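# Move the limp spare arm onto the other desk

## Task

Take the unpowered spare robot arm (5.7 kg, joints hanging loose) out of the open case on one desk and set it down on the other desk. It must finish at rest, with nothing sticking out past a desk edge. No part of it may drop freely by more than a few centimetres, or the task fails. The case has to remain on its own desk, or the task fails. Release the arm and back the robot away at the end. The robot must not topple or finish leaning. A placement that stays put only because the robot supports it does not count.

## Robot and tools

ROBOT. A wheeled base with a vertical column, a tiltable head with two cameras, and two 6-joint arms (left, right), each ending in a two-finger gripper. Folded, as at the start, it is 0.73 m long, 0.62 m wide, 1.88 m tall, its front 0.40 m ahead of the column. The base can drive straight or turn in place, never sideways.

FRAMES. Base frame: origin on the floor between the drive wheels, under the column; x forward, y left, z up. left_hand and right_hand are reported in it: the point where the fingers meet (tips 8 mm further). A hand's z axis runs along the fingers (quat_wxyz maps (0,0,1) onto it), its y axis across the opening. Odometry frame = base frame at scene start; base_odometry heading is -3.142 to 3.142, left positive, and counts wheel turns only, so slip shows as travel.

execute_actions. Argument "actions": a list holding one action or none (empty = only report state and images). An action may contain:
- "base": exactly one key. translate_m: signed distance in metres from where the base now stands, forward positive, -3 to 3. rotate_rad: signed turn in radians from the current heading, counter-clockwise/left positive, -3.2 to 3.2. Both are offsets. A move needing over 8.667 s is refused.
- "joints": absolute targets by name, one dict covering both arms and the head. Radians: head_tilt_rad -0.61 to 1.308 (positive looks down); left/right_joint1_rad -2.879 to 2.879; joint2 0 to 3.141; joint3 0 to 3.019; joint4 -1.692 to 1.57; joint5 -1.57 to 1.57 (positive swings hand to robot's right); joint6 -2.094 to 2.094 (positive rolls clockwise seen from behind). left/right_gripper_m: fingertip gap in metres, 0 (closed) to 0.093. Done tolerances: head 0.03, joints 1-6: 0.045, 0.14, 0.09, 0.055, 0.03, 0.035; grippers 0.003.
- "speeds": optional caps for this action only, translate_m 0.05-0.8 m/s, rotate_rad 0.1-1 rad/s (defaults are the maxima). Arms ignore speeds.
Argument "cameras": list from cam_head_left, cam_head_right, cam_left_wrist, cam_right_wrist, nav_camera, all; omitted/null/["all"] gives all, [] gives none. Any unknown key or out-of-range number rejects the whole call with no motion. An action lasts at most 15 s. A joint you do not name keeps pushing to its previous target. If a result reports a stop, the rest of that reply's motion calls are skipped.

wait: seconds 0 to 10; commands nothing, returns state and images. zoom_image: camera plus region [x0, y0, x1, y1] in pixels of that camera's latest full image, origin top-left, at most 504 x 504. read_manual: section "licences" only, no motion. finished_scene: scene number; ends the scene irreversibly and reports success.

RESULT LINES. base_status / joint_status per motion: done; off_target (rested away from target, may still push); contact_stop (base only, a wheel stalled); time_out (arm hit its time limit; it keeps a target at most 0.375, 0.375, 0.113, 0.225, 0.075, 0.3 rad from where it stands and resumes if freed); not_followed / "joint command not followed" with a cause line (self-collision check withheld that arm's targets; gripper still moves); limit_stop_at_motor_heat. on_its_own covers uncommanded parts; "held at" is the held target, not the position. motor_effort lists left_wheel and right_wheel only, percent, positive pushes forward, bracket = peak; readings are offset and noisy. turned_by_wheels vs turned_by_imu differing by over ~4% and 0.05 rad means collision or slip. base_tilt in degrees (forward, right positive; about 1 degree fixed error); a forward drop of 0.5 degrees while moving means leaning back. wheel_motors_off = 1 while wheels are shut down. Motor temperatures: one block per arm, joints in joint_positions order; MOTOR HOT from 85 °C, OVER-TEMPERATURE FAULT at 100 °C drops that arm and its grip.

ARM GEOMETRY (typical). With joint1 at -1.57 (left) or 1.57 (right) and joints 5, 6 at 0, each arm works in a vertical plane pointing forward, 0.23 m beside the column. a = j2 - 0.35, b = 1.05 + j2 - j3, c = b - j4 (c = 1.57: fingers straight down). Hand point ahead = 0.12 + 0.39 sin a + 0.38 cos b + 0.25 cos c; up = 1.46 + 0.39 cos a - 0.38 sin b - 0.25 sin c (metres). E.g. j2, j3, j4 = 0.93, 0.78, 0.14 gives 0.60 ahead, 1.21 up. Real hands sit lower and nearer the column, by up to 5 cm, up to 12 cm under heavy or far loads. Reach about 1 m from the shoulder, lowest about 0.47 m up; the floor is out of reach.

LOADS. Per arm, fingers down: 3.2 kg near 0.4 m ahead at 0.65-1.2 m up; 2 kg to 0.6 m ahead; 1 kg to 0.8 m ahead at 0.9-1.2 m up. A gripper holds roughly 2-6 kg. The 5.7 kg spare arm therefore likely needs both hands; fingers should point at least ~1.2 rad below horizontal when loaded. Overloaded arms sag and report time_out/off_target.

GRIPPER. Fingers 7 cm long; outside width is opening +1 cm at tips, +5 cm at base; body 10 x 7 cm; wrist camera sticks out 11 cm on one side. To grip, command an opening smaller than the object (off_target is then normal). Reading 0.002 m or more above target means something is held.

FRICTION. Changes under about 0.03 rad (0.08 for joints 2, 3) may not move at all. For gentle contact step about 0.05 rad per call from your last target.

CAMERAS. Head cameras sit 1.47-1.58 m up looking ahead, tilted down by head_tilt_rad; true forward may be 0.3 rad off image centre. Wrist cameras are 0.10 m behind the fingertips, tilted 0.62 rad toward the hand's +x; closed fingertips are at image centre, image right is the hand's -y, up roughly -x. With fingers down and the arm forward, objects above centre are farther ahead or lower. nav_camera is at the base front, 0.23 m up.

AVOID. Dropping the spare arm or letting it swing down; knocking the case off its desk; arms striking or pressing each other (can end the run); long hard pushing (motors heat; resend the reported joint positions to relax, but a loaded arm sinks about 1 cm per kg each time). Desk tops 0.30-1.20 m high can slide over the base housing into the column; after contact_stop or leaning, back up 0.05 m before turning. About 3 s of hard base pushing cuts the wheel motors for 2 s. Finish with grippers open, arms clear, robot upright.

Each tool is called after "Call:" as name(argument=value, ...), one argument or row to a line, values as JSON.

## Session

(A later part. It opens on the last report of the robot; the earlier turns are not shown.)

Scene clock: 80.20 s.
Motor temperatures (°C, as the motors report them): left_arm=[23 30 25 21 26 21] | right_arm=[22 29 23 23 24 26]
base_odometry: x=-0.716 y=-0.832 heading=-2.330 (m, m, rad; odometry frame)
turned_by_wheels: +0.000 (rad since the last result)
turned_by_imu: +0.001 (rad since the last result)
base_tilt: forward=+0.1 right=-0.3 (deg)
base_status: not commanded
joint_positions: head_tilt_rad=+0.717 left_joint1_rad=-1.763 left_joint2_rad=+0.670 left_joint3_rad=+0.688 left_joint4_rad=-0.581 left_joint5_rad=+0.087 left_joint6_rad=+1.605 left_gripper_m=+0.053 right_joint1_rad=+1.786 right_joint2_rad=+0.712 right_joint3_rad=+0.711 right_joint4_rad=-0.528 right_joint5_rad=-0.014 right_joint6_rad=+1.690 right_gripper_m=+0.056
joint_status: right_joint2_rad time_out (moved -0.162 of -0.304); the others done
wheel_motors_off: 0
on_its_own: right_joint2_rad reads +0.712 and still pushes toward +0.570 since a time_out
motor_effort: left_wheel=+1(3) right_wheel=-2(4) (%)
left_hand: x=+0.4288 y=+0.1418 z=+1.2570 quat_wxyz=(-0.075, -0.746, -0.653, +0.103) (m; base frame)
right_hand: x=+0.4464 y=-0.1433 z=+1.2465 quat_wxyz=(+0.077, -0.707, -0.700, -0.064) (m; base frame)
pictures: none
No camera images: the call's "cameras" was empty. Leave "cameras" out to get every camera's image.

Call:
execute_actions(
  actions=[
    {"base":{"translate_m":-0.7},"speeds":{"translate_m":0.15}},
  ],
  cameras=["cam_right_wrist"],
)

Call:
execute_actions(
  actions=[
    {"base":{"rotate_rad":3.1},"speeds":{"rotate_rad":0.4},"joints":{"head_tilt_rad":0.5}},
  ],
  cameras=["cam_head_left","cam_head_right","nav_camera"],
)

Scene clock: 87.53 s.
Motor temperatures (°C, as the motors report them): left_arm=[24 30 26 21 32 21] | right_arm=[22 29 23 23 23 26]
base_odometry: x=-0.234 y=-0.324 heading=-2.330 (m, m, rad; odometry frame)
turned_by_wheels: +0.000 (rad since the last result)
turned_by_imu: +0.001 (rad since the last result)
base_tilt: forward=+0.0 right=-0.3 (deg)
base_status: done
joint_positions: head_tilt_rad=+0.716 left_joint1_rad=-1.763 left_joint2_rad=+0.670 left_joint3_rad=+0.675 left_joint4_rad=-0.583 left_joint5_rad=+0.088 left_joint6_rad=+1.600 left_gripper_m=+0.053 right_joint1_rad=+1.787 right_joint2_rad=+0.715 right_joint3_rad=+0.701 right_joint4_rad=-0.530 right_joint5_rad=-0.016 right_joint6_rad=+1.690 right_gripper_m=+0.056
joint_status: not commanded
wheel_motors_off: 0
on_its_own: right_joint2_rad reads +0.715 and still pushes toward +0.570 since a time_out
motor_effort: left_wheel=+0(29) right_wheel=+0(39) (%)
left_hand: x=+0.4212 y=+0.1420 z=+1.2547 quat_wxyz=(-0.070, -0.745, -0.655, +0.108) (m; base frame)
right_hand: x=+0.4396 y=-0.1430 z=+1.2438 quat_wxyz=(+0.082, -0.707, -0.700, -0.059) (m; base frame)
pictures: cam_right_wrist
Images, in order (width x height): cam_right_wrist 616x616.

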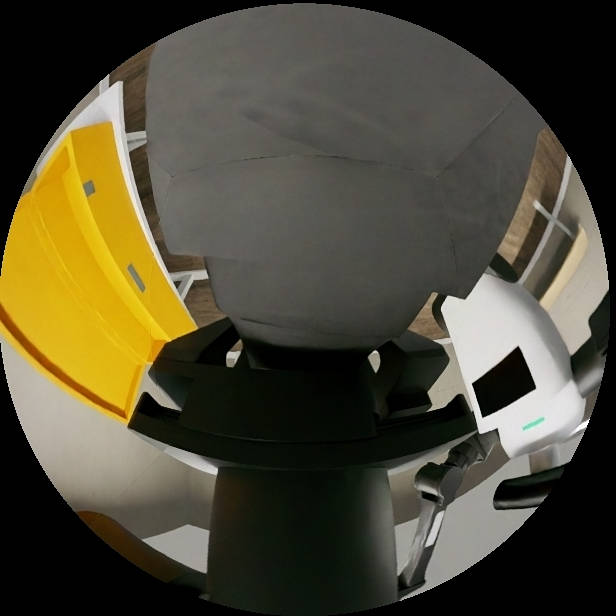

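Scene clock: 96.27 s.
Motor temperatures (°C, as the motors report them): left_arm=[24 30 28 21 37 21] | right_arm=[22 29 24 23 23 27]
base_odometry: x=-0.234 y=-0.324 heading=+0.770 (m, m, rad; odometry frame)
turned_by_wheels: +3.099 (rad since the last result)
turned_by_imu: +3.136 (rad since the last result)
base_tilt: forward=+0.0 right=-0.3 (deg)
base_status: done
joint_positions: head_tilt_rad=+0.518 left_joint1_rad=-1.763 left_joint2_rad=+0.670 left_joint3_rad=+0.675 left_joint4_rad=-0.583 left_joint5_rad=+0.087 left_joint6_rad=+1.600 left_gripper_m=+0.053 right_joint1_rad=+1.788 right_joint2_rad=+0.715 right_joint3_rad=+0.701 right_joint4_rad=-0.530 right_joint5_rad=-0.015 right_joint6_rad=+1.690 right_gripper_m=+0.056
joint_status: all done
wheel_motors_off: 0
on_its_own: right_joint2_rad reads +0.715 and still pushes toward +0.570 since a time_out
motor_effort: left_wheel=-4(37) right_wheel=+6(59) (%)
left_hand: x=+0.4212 y=+0.1421 z=+1.2547 quat_wxyz=(-0.070, -0.745, -0.655, +0.108) (m; base frame)
right_hand: x=+0.4395 y=-0.1427 z=+1.2438 quat_wxyz=(+0.082, -0.706, -0.701, -0.059) (m; base frame)
pictures: cam_head_left, cam_head_right, nav_camera
Images, in order (width x height): cam_head_left 504x504, cam_head_right 504x504, nav_camera 504x504.

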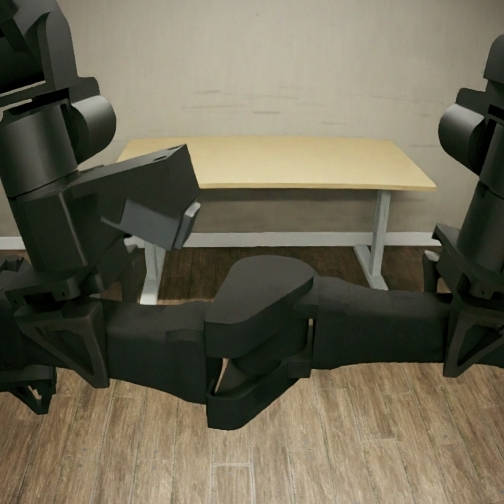

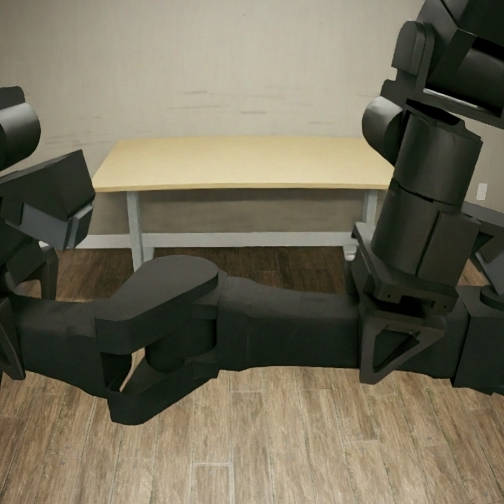

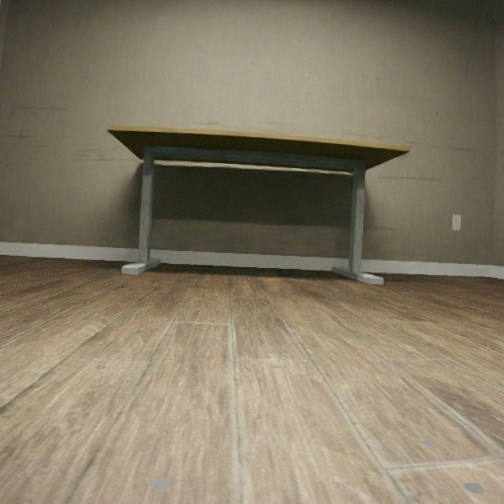

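Call:
execute_actions(
  actions=[
    {"base":{"translate_m":1.65},"speeds":{"translate_m":0.3},"joints":{"head_tilt_rad":1.0}},
  ],
  cameras=["cam_head_left","cam_head_right","nav_camera"],
)

Scene clock: 105.43 s.
Motor temperatures (°C, as the motors report them): left_arm=[24 29 29 21 41 21] | right_arm=[22 29 25 23 22 27]
base_odometry: x=+0.951 y=+0.824 heading=+0.770 (m, m, rad; odometry frame)
turned_by_wheels: +0.000 (rad since the last result)
turned_by_imu: +0.004 (rad since the last result)
base_tilt: forward=+0.1 right=-0.3 (deg)
base_status: done
joint_positions: head_tilt_rad=+1.000 left_joint1_rad=-1.763 left_joint2_rad=+0.670 left_joint3_rad=+0.680 left_joint4_rad=-0.585 left_joint5_rad=+0.085 left_joint6_rad=+1.600 left_gripper_m=+0.053 right_joint1_rad=+1.788 right_joint2_rad=+0.717 right_joint3_rad=+0.707 right_joint4_rad=-0.531 right_joint5_rad=-0.015 right_joint6_rad=+1.688 right_gripper_m=+0.056
joint_status: all done
wheel_motors_off: 0
on_its_own: right_joint2_rad reads +0.717 and still pushes toward +0.570 since a time_out
motor_effort: left_wheel=+1(49) right_wheel=-2(62) (%)
left_hand: x=+0.4237 y=+0.1423 z=+1.2555 quat_wxyz=(-0.070, -0.745, -0.655, +0.106) (m; base frame)
right_hand: x=+0.4420 y=-0.1425 z=+1.2443 quat_wxyz=(+0.081, -0.706, -0.701, -0.060) (m; base frame)
pictures: cam_head_left, cam_head_right, nav_camera
Images, in order (width x height): cam_head_left 504x504, cam_head_right 504x504, nav_camera 504x504.

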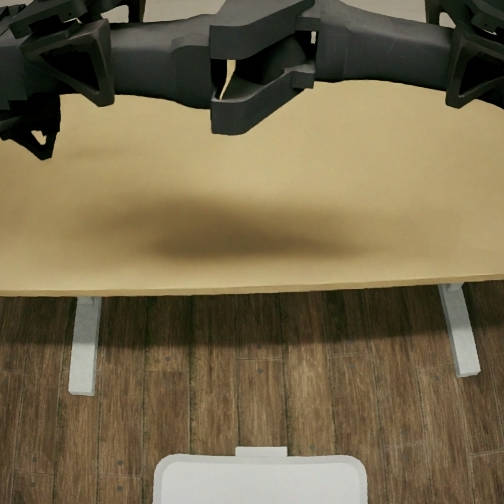

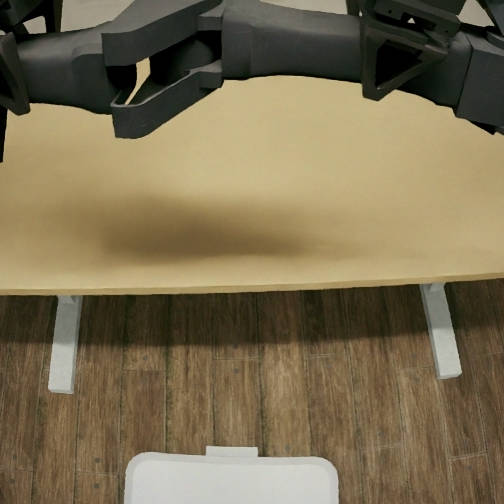

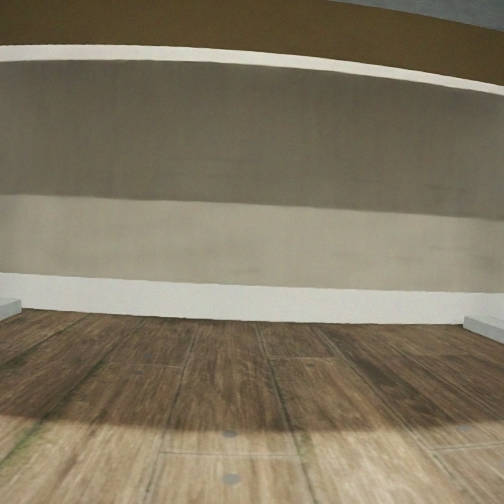

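Call:
execute_actions(
  actions=[
    {"base":{"translate_m":0.27},"speeds":{"translate_m":0.15},"joints":{"left_joint2_rad":0.82,"left_joint3_rad":0.84,"left_joint4_rad":-0.38,"right_joint2_rad":0.82,"right_joint3_rad":0.84,"right_joint4_rad":-0.38}},
  ],
  cameras=[],
)

Call:
execute_actions(
  actions=[
    {"joints":{"left_joint2_rad":1.02,"left_joint3_rad":0.93,"left_joint4_rad":-0.25,"right_joint2_rad":1.02,"right_joint3_rad":0.93,"right_joint4_rad":-0.25}},
  ],
  cameras=["cam_head_left","cam_head_right"],
)

Scene clock: 111.37 s.
Motor temperatures (°C, as the motors report them): left_arm=[24 30 29 21 41 21] | right_arm=[22 29 24 23 22 27]
base_odometry: x=+1.145 y=+1.012 heading=+0.770 (m, m, rad; odometry frame)
turned_by_wheels: +0.000 (rad since the last result)
turned_by_imu: +0.002 (rad since the last result)
base_tilt: forward=+0.1 right=-0.3 (deg)
base_status: done
joint_positions: head_tilt_rad=+1.001 left_joint1_rad=-1.723 left_joint2_rad=+0.947 left_joint3_rad=+0.779 left_joint4_rad=-0.387 left_joint5_rad=+0.063 left_joint6_rad=+1.615 left_gripper_m=+0.053 right_joint1_rad=+1.761 right_joint2_rad=+0.975 right_joint3_rad=+0.815 right_joint4_rad=-0.363 right_joint5_rad=-0.010 right_joint6_rad=+1.666 right_gripper_m=+0.056
joint_status: right_joint2_rad time_out (moved +0.257 of +0.103); the others done
wheel_motors_off: 0
on_its_own: right_joint2_rad reads +0.975 and still pushes toward +0.820 since a time_out
motor_effort: left_wheel=+1(29) right_wheel=+0(37) (%)
left_hand: x=+0.4633 y=+0.1469 z=+1.1760 quat_wxyz=(-0.058, -0.745, -0.660, +0.079) (m; base frame)
right_hand: x=+0.4818 y=-0.1376 z=+1.1719 quat_wxyz=(+0.065, -0.704, -0.705, -0.059) (m; base frame)
pictures: none
No camera images: the call's "cameras" was empty. Leave "cameras" out to get every camera's image.

not run: a stop came earlier in this reply.

Call:
execute_actions(
  actions=[
    {"joints":{"left_joint2_rad":1.02,"left_joint3_rad":0.93,"left_joint4_rad":-0.25,"right_joint2_rad":1.02,"right_joint3_rad":0.93,"right_joint4_rad":-0.25}},
  ],
  cameras=[],
)

Call:
execute_actions(
  actions=[
    {"joints":{"left_joint2_rad":1.22,"left_joint3_rad":1.0,"left_joint4_rad":-0.14,"right_joint2_rad":1.22,"right_joint3_rad":1.02,"right_joint4_rad":-0.14}},
  ],
  cameras=["cam_head_left","cam_head_right"],
)

Scene clock: 116.30 s.
Motor temperatures (°C, as the motors report them): left_arm=[24 30 29 21 39 21] | right_arm=[22 30 24 23 22 27]
base_odometry: x=+1.145 y=+1.012 heading=+0.770 (m, m, rad; odometry frame)
turned_by_wheels: +0.000 (rad since the last result)
turned_by_imu: +0.001 (rad since the last result)
base_tilt: forward=+0.1 right=-0.3 (deg)
base_status: not commanded
joint_positions: head_tilt_rad=+1.001 left_joint1_rad=-1.703 left_joint2_rad=+1.156 left_joint3_rad=+0.872 left_joint4_rad=-0.262 left_joint5_rad=+0.045 left_joint6_rad=+1.617 left_gripper_m=+0.053 right_joint1_rad=+1.745 right_joint2_rad=+1.169 right_joint3_rad=+0.908 right_joint4_rad=-0.241 right_joint5_rad=-0.008 right_joint6_rad=+1.646 right_gripper_m=+0.056
joint_status: right_joint2_rad time_out (moved +0.195 of +0.045); the others done
wheel_motors_off: 0
on_its_own: right_joint2_rad reads +1.169 and still pushes toward +1.020 since a time_out
motor_effort: left_wheel=+0(3) right_wheel=-2(4) (%)
left_hand: x=+0.4848 y=+0.1502 z=+1.1095 quat_wxyz=(-0.049, -0.744, -0.664, +0.063) (m; base frame)
right_hand: x=+0.5062 y=-0.1341 z=+1.1100 quat_wxyz=(+0.051, -0.701, -0.708, -0.062) (m; base frame)
pictures: none
No camera images: the call's "cameras" was empty. Leave "cameras" out to get every camera's image.

not run: a stop came earlier in this reply.

Call:
execute_actions(
  actions=[
    {"joints":{"left_joint2_rad":1.24,"left_joint3_rad":1.0,"left_joint4_rad":-0.14,"right_joint2_rad":1.24,"right_joint3_rad":1.02,"right_joint4_rad":-0.14}},
  ],
  cameras=["cam_head_left","cam_head_right"],
)

Call:
execute_actions(
  actions=[
    {"joints":{"left_joint2_rad":1.44,"left_joint3_rad":1.07,"left_joint4_rad":-0.05,"right_joint2_rad":1.45,"right_joint3_rad":1.1,"right_joint4_rad":-0.05}},
  ],
  cameras=["cam_head_left","cam_head_right"],
)

Scene clock: 120.80 s.
Motor temperatures (°C, as the motors report them): left_arm=[24 30 28 21 37 22] | right_arm=[22 30 24 23 22 27]
base_odometry: x=+1.145 y=+1.012 heading=+0.770 (m, m, rad; odometry frame)
turned_by_wheels: +0.000 (rad since the last result)
turned_by_imu: +0.001 (rad since the last result)
base_tilt: forward=+0.1 right=-0.3 (deg)
base_status: not commanded
joint_positions: head_tilt_rad=+1.001 left_joint1_rad=-1.686 left_joint2_rad=+1.378 left_joint3_rad=+0.969 left_joint4_rad=-0.152 left_joint5_rad=+0.029 left_joint6_rad=+1.607 left_gripper_m=+0.053 right_joint1_rad=+1.733 right_joint2_rad=+1.380 right_joint3_rad=+1.012 right_joint4_rad=-0.143 right_joint5_rad=-0.007 right_joint6_rad=+1.625 right_gripper_m=+0.056
joint_status: right_joint2_rad off_target (ended at +1.381, target +1.240); the others done
wheel_motors_off: 0
motor_effort: left_wheel=+1(3) right_wheel=+0(6) (%)
left_hand: x=+0.4863 y=+0.1536 z=+1.0325 quat_wxyz=(-0.033, -0.738, -0.671, +0.058) (m; base frame)
right_hand: x=+0.5129 y=-0.1292 z=+1.0364 quat_wxyz=(+0.050, -0.696, -0.714, -0.055) (m; base frame)
pictures: cam_head_left, cam_head_right
Images, in order (width x height): cam_head_left 504x504, cam_head_right 504x504.

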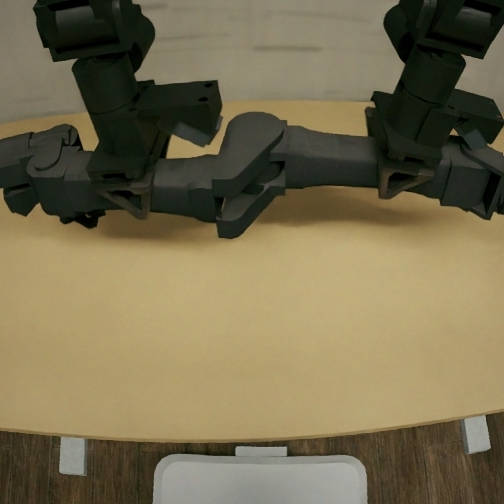

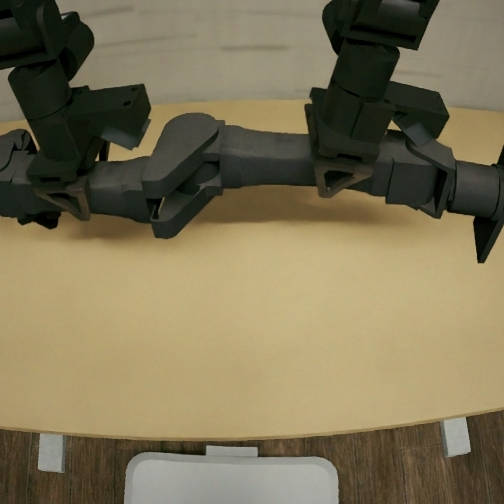

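Scene clock: 122.50 s.
Motor temperatures (°C, as the motors report them): left_arm=[24 31 28 21 37 22] | right_arm=[22 30 24 23 22 27]
base_odometry: x=+1.145 y=+1.012 heading=+0.770 (m, m, rad; odometry frame)
turned_by_wheels: +0.000 (rad since the last result)
turned_by_imu: +0.000 (rad since the last result)
base_tilt: forward=+0.0 right=-0.3 (deg)
base_status: not commanded
joint_positions: head_tilt_rad=+1.001 left_joint1_rad=-1.671 left_joint2_rad=+1.577 left_joint3_rad=+1.063 left_joint4_rad=-0.061 left_joint5_rad=+0.021 left_joint6_rad=+1.607 left_gripper_m=+0.053 right_joint1_rad=+1.725 right_joint2_rad=+1.576 right_joint3_rad=+1.107 right_joint4_rad=-0.054 right_joint5_rad=-0.010 right_joint6_rad=+1.616 right_gripper_m=+0.056
joint_status: all done
wheel_motors_off: 0
motor_effort: left_wheel=+1(3) right_wheel=+0(4) (%)
left_hand: x=+0.4754 y=+0.1577 z=+0.9600 quat_wxyz=(-0.020, -0.736, -0.674, +0.056) (m; base frame)
right_hand: x=+0.5036 y=-0.1245 z=+0.9643 quat_wxyz=(+0.052, -0.694, -0.717, -0.050) (m; base frame)
pictures: cam_head_left, cam_head_right
Images, in order (width x height): cam_head_left 504x504, cam_head_right 504x504.

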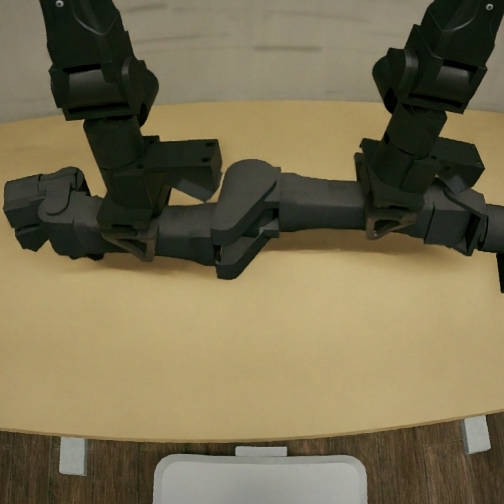

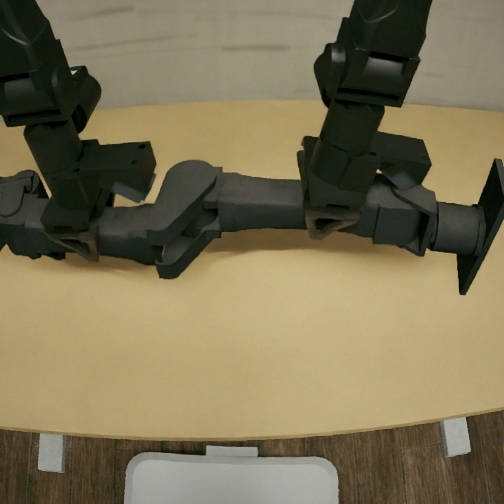

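Call:
execute_actions(
  actions=[
    {"joints":{"left_joint2_rad":1.62,"left_joint3_rad":1.15,"left_joint4_rad":0.04,"right_joint2_rad":1.63,"right_joint3_rad":1.19,"right_joint4_rad":0.02}},
  ],
  cameras=["cam_head_left","nav_camera"],
)

Call:
zoom_image(
  camera="cam_head_left",
  region=[0,170,200,330],
)

Scene clock: 128.30 s.
Motor temperatures (°C, as the motors report them): left_arm=[24 31 27 21 34 21] | right_arm=[22 30 23 23 22 26]
base_odometry: x=+1.145 y=+1.012 heading=+0.770 (m, m, rad; odometry frame)
turned_by_wheels: +0.000 (rad since the last result)
turned_by_imu: +0.001 (rad since the last result)
base_tilt: forward=+0.1 right=-0.2 (deg)
base_status: not commanded
joint_positions: head_tilt_rad=+1.001 left_joint1_rad=-1.662 left_joint2_rad=+1.732 left_joint3_rad=+1.142 left_joint4_rad=+0.031 left_joint5_rad=+0.011 left_joint6_rad=+1.602 left_gripper_m=+0.053 right_joint1_rad=+1.719 right_joint2_rad=+1.737 right_joint3_rad=+1.203 right_joint4_rad=+0.029 right_joint5_rad=-0.016 right_joint6_rad=+1.606 right_gripper_m=+0.056
joint_status: all done
wheel_motors_off: 0
motor_effort: left_wheel=+1(3) right_wheel=+1(6) (%)
left_hand: x=+0.4668 y=+0.1614 z=+0.9028 quat_wxyz=(-0.020, -0.733, -0.678, +0.043) (m; base frame)
right_hand: x=+0.4991 y=-0.1200 z=+0.9041 quat_wxyz=(+0.046, -0.692, -0.719, -0.057) (m; base frame)
pictures: cam_head_left, nav_camera
Images, in order (width x height): cam_head_left 504x504, nav_camera 504x504.

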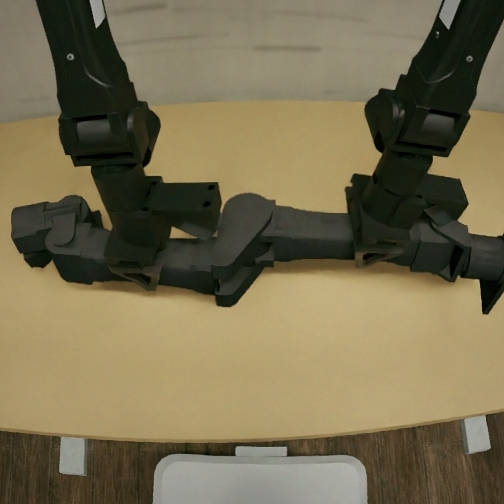

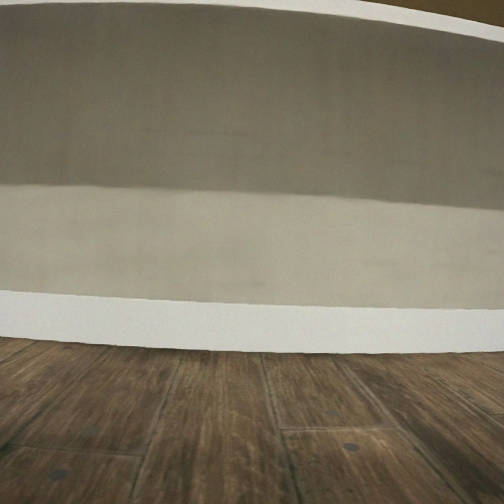

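Region (0, 170, 200, 330) of cam_head_left's 504x504 image, scaled by 2.520, with more detail than that image has; it fills the top 403 rows of this view, and the rest is white.

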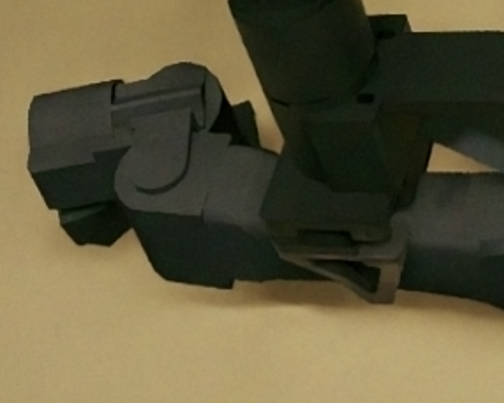

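Call:
execute_actions(
  actions=[
    {"joints":{"left_joint2_rad":1.76,"left_joint3_rad":1.22,"left_joint4_rad":0.1,"right_joint2_rad":1.77,"right_joint3_rad":1.28,"right_joint4_rad":0.07}},
  ],
  cameras=[],
)

Call:
execute_actions(
  actions=[
    {"joints":{"left_joint2_rad":1.9,"left_joint3_rad":1.3,"left_joint4_rad":0.14,"right_joint2_rad":1.9,"right_joint3_rad":1.36,"right_joint4_rad":0.1}},
  ],
  cameras=["cam_head_left","cam_head_right"],
)

Call:
zoom_image(
  camera="cam_head_left",
  region=[0,190,220,370],
)

Scene clock: 131.90 s.
Motor temperatures (°C, as the motors report them): left_arm=[24 31 27 21 33 21] | right_arm=[22 30 23 23 22 26]
base_odometry: x=+1.145 y=+1.012 heading=+0.770 (m, m, rad; odometry frame)
turned_by_wheels: +0.000 (rad since the last result)
turned_by_imu: +0.001 (rad since the last result)
base_tilt: forward=+0.1 right=-0.2 (deg)
base_status: not commanded
joint_positions: head_tilt_rad=+1.001 left_joint1_rad=-1.663 left_joint2_rad=+1.781 left_joint3_rad=+1.187 left_joint4_rad=+0.067 left_joint5_rad=-0.002 left_joint6_rad=+1.594 left_gripper_m=+0.053 right_joint1_rad=+1.710 right_joint2_rad=+1.869 right_joint3_rad=+1.319 right_joint4_rad=+0.098 right_joint5_rad=-0.019 right_joint6_rad=+1.624 right_gripper_m=+0.055
joint_status: all done
wheel_motors_off: 0
motor_effort: left_wheel=+1(2) right_wheel=-1(2) (%)
left_hand: x=+0.4755 y=+0.1608 z=+0.8840 quat_wxyz=(-0.026, -0.731, -0.682, +0.029) (m; base frame)
right_hand: x=+0.5115 y=-0.1187 z=+0.8541 quat_wxyz=(+0.027, -0.700, -0.709, -0.074) (m; base frame)
pictures: none
No camera images: the call's "cameras" was empty. Leave "cameras" out to get every camera's image.

Scene clock: 132.60 s.
Motor temperatures (°C, as the motors report them): left_arm=[24 31 26 21 33 21] | right_arm=[22 30 23 23 22 26]
base_odometry: x=+1.145 y=+1.012 heading=+0.770 (m, m, rad; odometry frame)
turned_by_wheels: +0.000 (rad since the last result)
turned_by_imu: +0.000 (rad since the last result)
base_tilt: forward=+0.1 right=-0.2 (deg)
base_status: not commanded
joint_positions: head_tilt_rad=+1.001 left_joint1_rad=-1.667 left_joint2_rad=+1.819 left_joint3_rad=+1.224 left_joint4_rad=+0.094 left_joint5_rad=+0.013 left_joint6_rad=+1.576 left_gripper_m=+0.053 right_joint1_rad=+1.702 right_joint2_rad=+1.920 right_joint3_rad=+1.385 right_joint4_rad=+0.119 right_joint5_rad=-0.016 right_joint6_rad=+1.617 right_gripper_m=+0.054
joint_status: all done
wheel_motors_off: 0
motor_effort: left_wheel=+2(4) right_wheel=+1(2) (%)
left_hand: x=+0.4828 y=+0.1538 z=+0.8701 quat_wxyz=(-0.042, -0.724, -0.688, +0.027) (m; base frame)
right_hand: x=+0.5275 y=-0.1223 z=+0.8346 quat_wxyz=(+0.011, -0.700, -0.709, -0.084) (m; base frame)
pictures: cam_head_left, cam_head_right
Images, in order (width x height): cam_head_left 504x504, cam_head_right 504x504.

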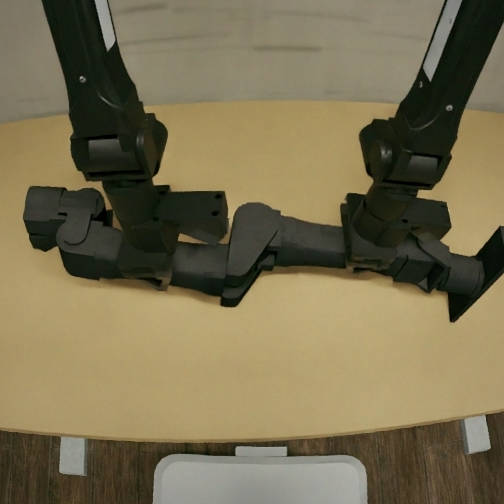

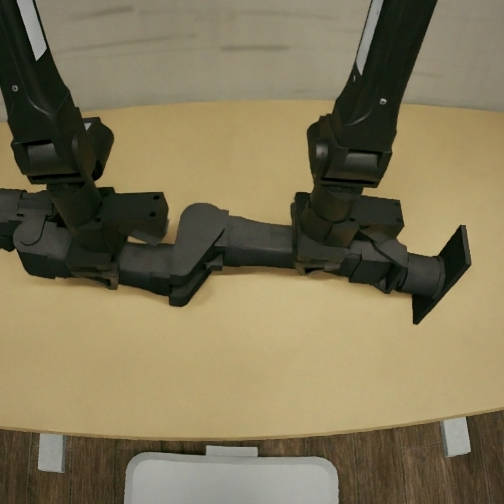

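Region (0, 190, 220, 370) of cam_head_left's 504x504 image, scaled by 2.291, with more detail than that image has; it fills the top 412 rows of this view, and the rest is white.

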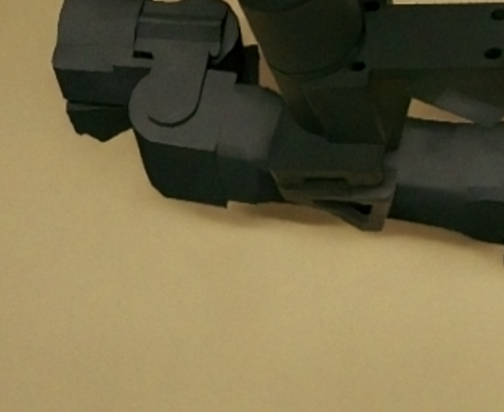

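Call:
execute_actions(
  actions=[
    {"base":{"translate_m":-0.06},"speeds":{"translate_m":0.05},"joints":{"left_joint2_rad":1.92,"left_joint3_rad":1.28}},
  ],
  cameras=["cam_head_left","cam_left_wrist"],
)

Call:
zoom_image(
  camera="cam_head_left",
  region=[0,150,220,330],
)

Scene clock: 137.10 s.
Motor temperatures (°C, as the motors report them): left_arm=[23 30 26 21 31 21] | right_arm=[22 30 23 23 22 26]
base_odometry: x=+1.102 y=+0.971 heading=+0.770 (m, m, rad; odometry frame)
turned_by_wheels: +0.000 (rad since the last result)
turned_by_imu: +0.001 (rad since the last result)
base_tilt: forward=+0.1 right=-0.2 (deg)
base_status: done
joint_positions: head_tilt_rad=+1.001 left_joint1_rad=-1.662 left_joint2_rad=+2.019 left_joint3_rad=+1.304 left_joint4_rad=+0.135 left_joint5_rad=+0.017 left_joint6_rad=+1.581 left_gripper_m=+0.053 right_joint1_rad=+1.703 right_joint2_rad=+2.009 right_joint3_rad=+1.375 right_joint4_rad=+0.103 right_joint5_rad=+0.001 right_joint6_rad=+1.622 right_gripper_m=+0.054
joint_status: all done
wheel_motors_off: 0
motor_effort: left_wheel=+0(27) right_wheel=-1(39) (%)
left_hand: x=+0.4179 y=+0.1541 z=+0.7994 quat_wxyz=(-0.013, -0.726, -0.685, +0.054) (m; base frame)
right_hand: x=+0.4600 y=-0.1249 z=+0.8011 quat_wxyz=(+0.044, -0.700, -0.711, -0.036) (m; base frame)
pictures: cam_head_left, cam_left_wrist
Images, in order (width x height): cam_head_left 504x504, cam_left_wrist 616x616.

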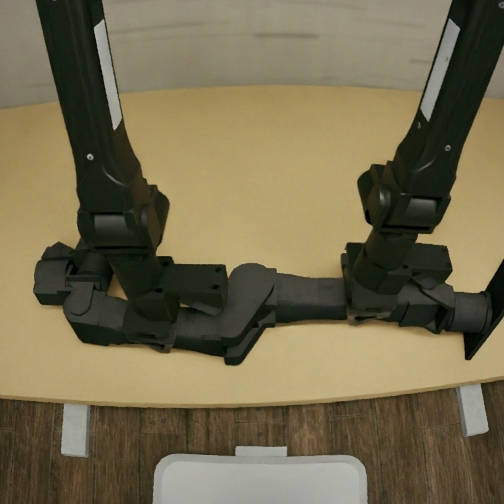

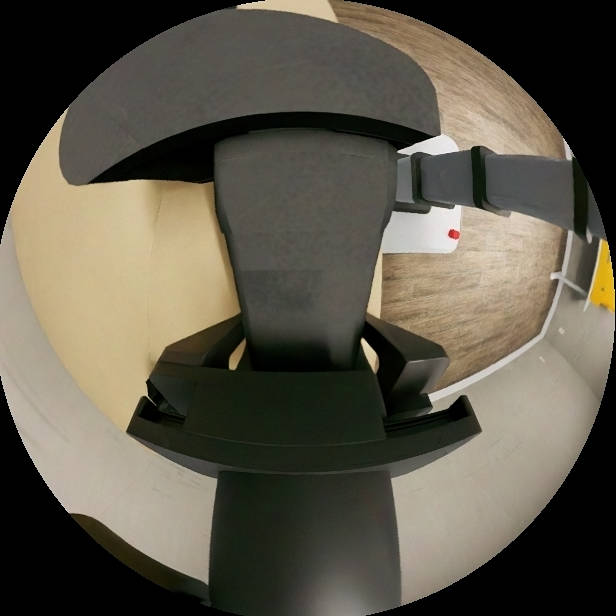

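Region (0, 150, 220, 330) of cam_head_left's 504x504 image, scaled by 2.291, with more detail than that image has; it fills the top 412 rows of this view, and the rest is white.

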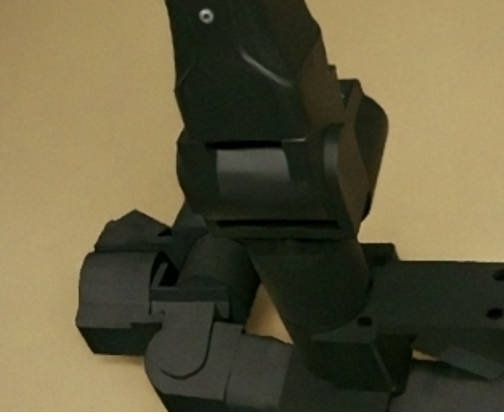

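Call:
execute_actions(
  actions=[
    {"base":{"translate_m":0.05},"speeds":{"translate_m":0.05},"joints":{"left_joint2_rad":2.0,"left_joint3_rad":1.32,"right_joint2_rad":2.0,"right_joint3_rad":1.38}},
  ],
  cameras=["cam_head_left","cam_head_right"],
)

Scene clock: 141.23 s.
Motor temperatures (°C, as the motors report them): left_arm=[23 30 26 21 31 21] | right_arm=[22 30 23 23 22 26]
base_odometry: x=+1.138 y=+1.005 heading=+0.770 (m, m, rad; odometry frame)
turned_by_wheels: +0.000 (rad since the last result)
turned_by_imu: +0.001 (rad since the last result)
base_tilt: forward=+0.1 right=-0.3 (deg)
base_status: done
joint_positions: head_tilt_rad=+1.001 left_joint1_rad=-1.658 left_joint2_rad=+2.080 left_joint3_rad=+1.338 left_joint4_rad=+0.134 left_joint5_rad=+0.017 left_joint6_rad=+1.597 left_gripper_m=+0.053 right_joint1_rad=+1.706 right_joint2_rad=+2.043 right_joint3_rad=+1.379 right_joint4_rad=+0.092 right_joint5_rad=+0.001 right_joint6_rad=+1.641 right_gripper_m=+0.054
joint_status: all done
wheel_motors_off: 0
motor_effort: left_wheel=+0(30) right_wheel=+1(41) (%)
left_hand: x=+0.3989 y=+0.1565 z=+0.7786 quat_wxyz=(-0.003, -0.731, -0.680, +0.062) (m; base frame)
right_hand: x=+0.4367 y=-0.1229 z=+0.7901 quat_wxyz=(+0.058, -0.706, -0.706, -0.021) (m; base frame)
pictures: cam_head_left, cam_head_right
Images, in order (width x height): cam_head_left 504x504, cam_head_right 504x504.

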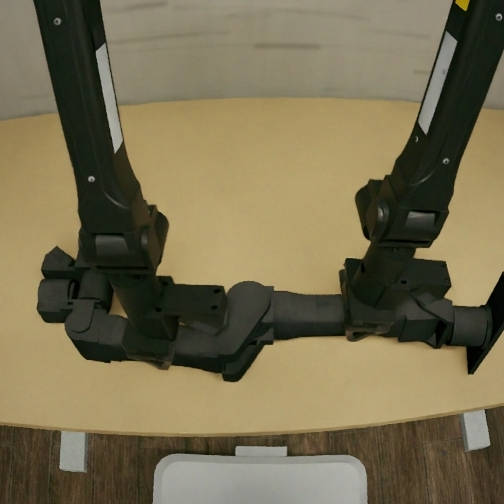

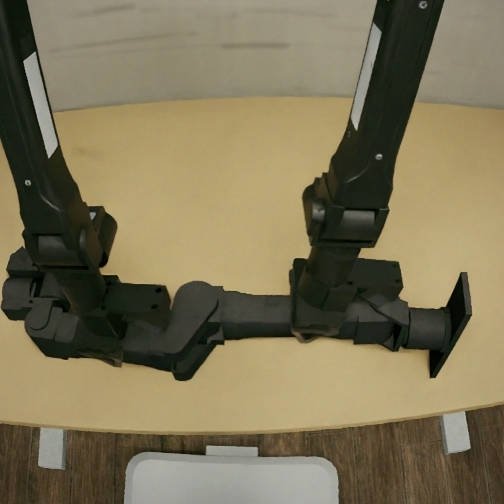

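Call:
execute_actions(
  actions=[
    {"base":{"translate_m":0.05},"speeds":{"translate_m":0.05},"joints":{"left_joint2_rad":2.0,"left_joint3_rad":1.36,"right_joint2_rad":2.0,"right_joint3_rad":1.42}},
  ],
  cameras=[],
)

Call:
execute_actions(
  actions=[
    {"joints":{"left_gripper_m":0.093,"right_gripper_m":0.093}},
  ],
  cameras=[],
)

Call:
execute_actions(
  actions=[
    {"joints":{"left_joint2_rad":1.6,"left_joint3_rad":1.08,"left_joint4_rad":0.0,"right_joint2_rad":1.6,"right_joint3_rad":1.08,"right_joint4_rad":0.0}},
  ],
  cameras=[],
)

Call:
execute_actions(
  actions=[
    {"base":{"translate_m":-0.6},"joints":{"head_tilt_rad":0.8}},
  ],
  cameras=["cam_head_right","cam_head_left"],
)

Scene clock: 154.00 s.
Motor temperatures (°C, as the motors report them): left_arm=[23 30 25 21 29 21] | right_arm=[22 29 23 23 22 26]
base_odometry: x=+1.174 y=+1.040 heading=+0.770 (m, m, rad; odometry frame)
turned_by_wheels: +0.000 (rad since the last result)
turned_by_imu: +0.001 (rad since the last result)
base_tilt: forward=+0.1 right=-0.2 (deg)
base_status: done
joint_positions: head_tilt_rad=+1.001 left_joint1_rad=-1.655 left_joint2_rad=+2.096 left_joint3_rad=+1.378 left_joint4_rad=+0.132 left_joint5_rad=+0.017 left_joint6_rad=+1.605 left_gripper_m=+0.053 right_joint1_rad=+1.706 right_joint2_rad=+2.049 right_joint3_rad=+1.406 right_joint4_rad=+0.085 right_joint5_rad=+0.002 right_joint6_rad=+1.645 right_gripper_m=+0.054
joint_status: all done
wheel_motors_off: 0
motor_effort: left_wheel=+1(30) right_wheel=+1(41) (%)
left_hand: x=+0.4118 y=+0.1573 z=+0.7703 quat_wxyz=(-0.010, -0.733, -0.678, +0.053) (m; base frame)
right_hand: x=+0.4476 y=-0.1218 z=+0.7865 quat_wxyz=(+0.054, -0.707, -0.704, -0.026) (m; base frame)
pictures: none
No camera images: the call's "cameras" was empty. Leave "cameras" out to get every camera's image.

Scene clock: 154.97 s.
Motor temperatures (°C, as the motors report them): left_arm=[23 30 25 21 29 21] | right_arm=[22 29 23 23 22 26]
base_odometry: x=+1.174 y=+1.040 heading=+0.770 (m, m, rad; odometry frame)
turned_by_wheels: +0.000 (rad since the last result)
turned_by_imu: +0.000 (rad since the last result)
base_tilt: forward=+0.1 right=-0.3 (deg)
base_status: not commanded
joint_positions: head_tilt_rad=+1.001 left_joint1_rad=-1.649 left_joint2_rad=+2.031 left_joint3_rad=+1.352 left_joint4_rad=+0.130 left_joint5_rad=+0.003 left_joint6_rad=+1.580 left_gripper_m=+0.093 right_joint1_rad=+1.706 right_joint2_rad=+2.019 right_joint3_rad=+1.414 right_joint4_rad=+0.085 right_joint5_rad=-0.007 right_joint6_rad=+1.579 right_gripper_m=+0.093
joint_status: all done
wheel_motors_off: 0
motor_effort: left_wheel=+2(3) right_wheel=+0(2) (%)
left_hand: x=+0.4396 y=+0.1648 z=+0.7912 quat_wxyz=(-0.016, -0.724, -0.689, +0.034) (m; base frame)
right_hand: x=+0.4730 y=-0.1198 z=+0.7967 quat_wxyz=(+0.043, -0.684, -0.726, -0.045) (m; base frame)
pictures: none
No camera images: the call's "cameras" was empty. Leave "cameras" out to get every camera's image.

Scene clock: 156.33 s.
Motor temperatures (°C, as the motors report them): left_arm=[23 30 25 21 29 21] | right_arm=[22 29 23 23 22 26]
base_odometry: x=+1.174 y=+1.040 heading=+0.770 (m, m, rad; odometry frame)
turned_by_wheels: +0.000 (rad since the last result)
turned_by_imu: +0.000 (rad since the last result)
base_tilt: forward=+0.1 right=-0.3 (deg)
base_status: not commanded
joint_positions: head_tilt_rad=+1.001 left_joint1_rad=-1.647 left_joint2_rad=+1.584 left_joint3_rad=+1.082 left_joint4_rad=+0.006 left_joint5_rad=+0.002 left_joint6_rad=+1.580 left_gripper_m=+0.093 right_joint1_rad=+1.706 right_joint2_rad=+1.591 right_joint3_rad=+1.081 right_joint4_rad=+0.006 right_joint5_rad=-0.007 right_joint6_rad=+1.577 right_gripper_m=+0.093
joint_status: all done
wheel_motors_off: 0
motor_effort: left_wheel=+1(2) right_wheel=-1(0) (%)
left_hand: x=+0.5013 y=+0.1749 z=+0.9559 quat_wxyz=(-0.034, -0.723, -0.690, +0.014) (m; base frame)
right_hand: x=+0.4952 y=-0.1371 z=+0.9567 quat_wxyz=(+0.037, -0.684, -0.727, -0.051) (m; base frame)
pictures: none
No camera images: the call's "cameras" was empty. Leave "cameras" out to get every camera's image.

Scene clock: 159.07 s.
Motor temperatures (°C, as the motors report them): left_arm=[23 30 25 21 28 21] | right_arm=[22 29 22 23 22 26]
base_odometry: x=+0.743 y=+0.622 heading=+0.771 (m, m, rad; odometry frame)
turned_by_wheels: +0.001 (rad since the last result)
turned_by_imu: +0.001 (rad since the last result)
base_tilt: forward=+0.1 right=-0.2 (deg)
base_status: done
joint_positions: head_tilt_rad=+0.815 left_joint1_rad=-1.646 left_joint2_rad=+1.586 left_joint3_rad=+1.077 left_joint4_rad=+0.006 left_joint5_rad=+0.002 left_joint6_rad=+1.580 left_gripper_m=+0.093 right_joint1_rad=+1.707 right_joint2_rad=+1.596 right_joint3_rad=+1.077 right_joint4_rad=+0.006 right_joint5_rad=-0.007 right_joint6_rad=+1.577 right_gripper_m=+0.093
joint_status: all done
wheel_motors_off: 0
motor_effort: left_wheel=+2(47) right_wheel=-1(39) (%)
left_hand: x=+0.4975 y=+0.1755 z=+0.9551 quat_wxyz=(-0.031, -0.723, -0.690, +0.016) (m; base frame)
right_hand: x=+0.4906 y=-0.1365 z=+0.9552 quat_wxyz=(+0.041, -0.684, -0.727, -0.048) (m; base frame)
pictures: cam_head_left, cam_head_right
Images, in order (width x height): cam_head_left 504x504, cam_head_right 504x504.

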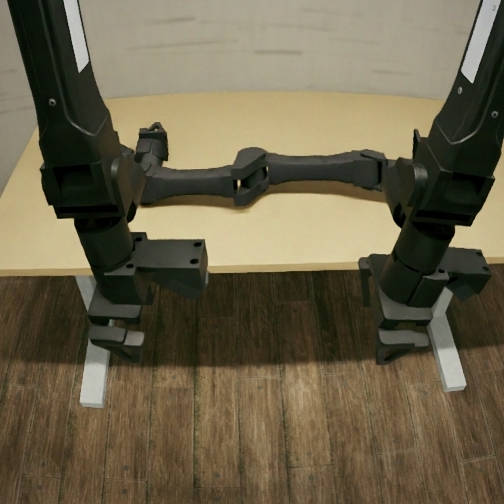

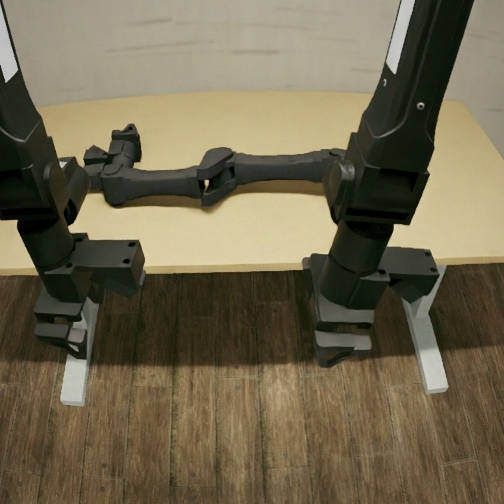

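Call:
finished_scene(
  scene=2,
)

The scene is finished: the task was done.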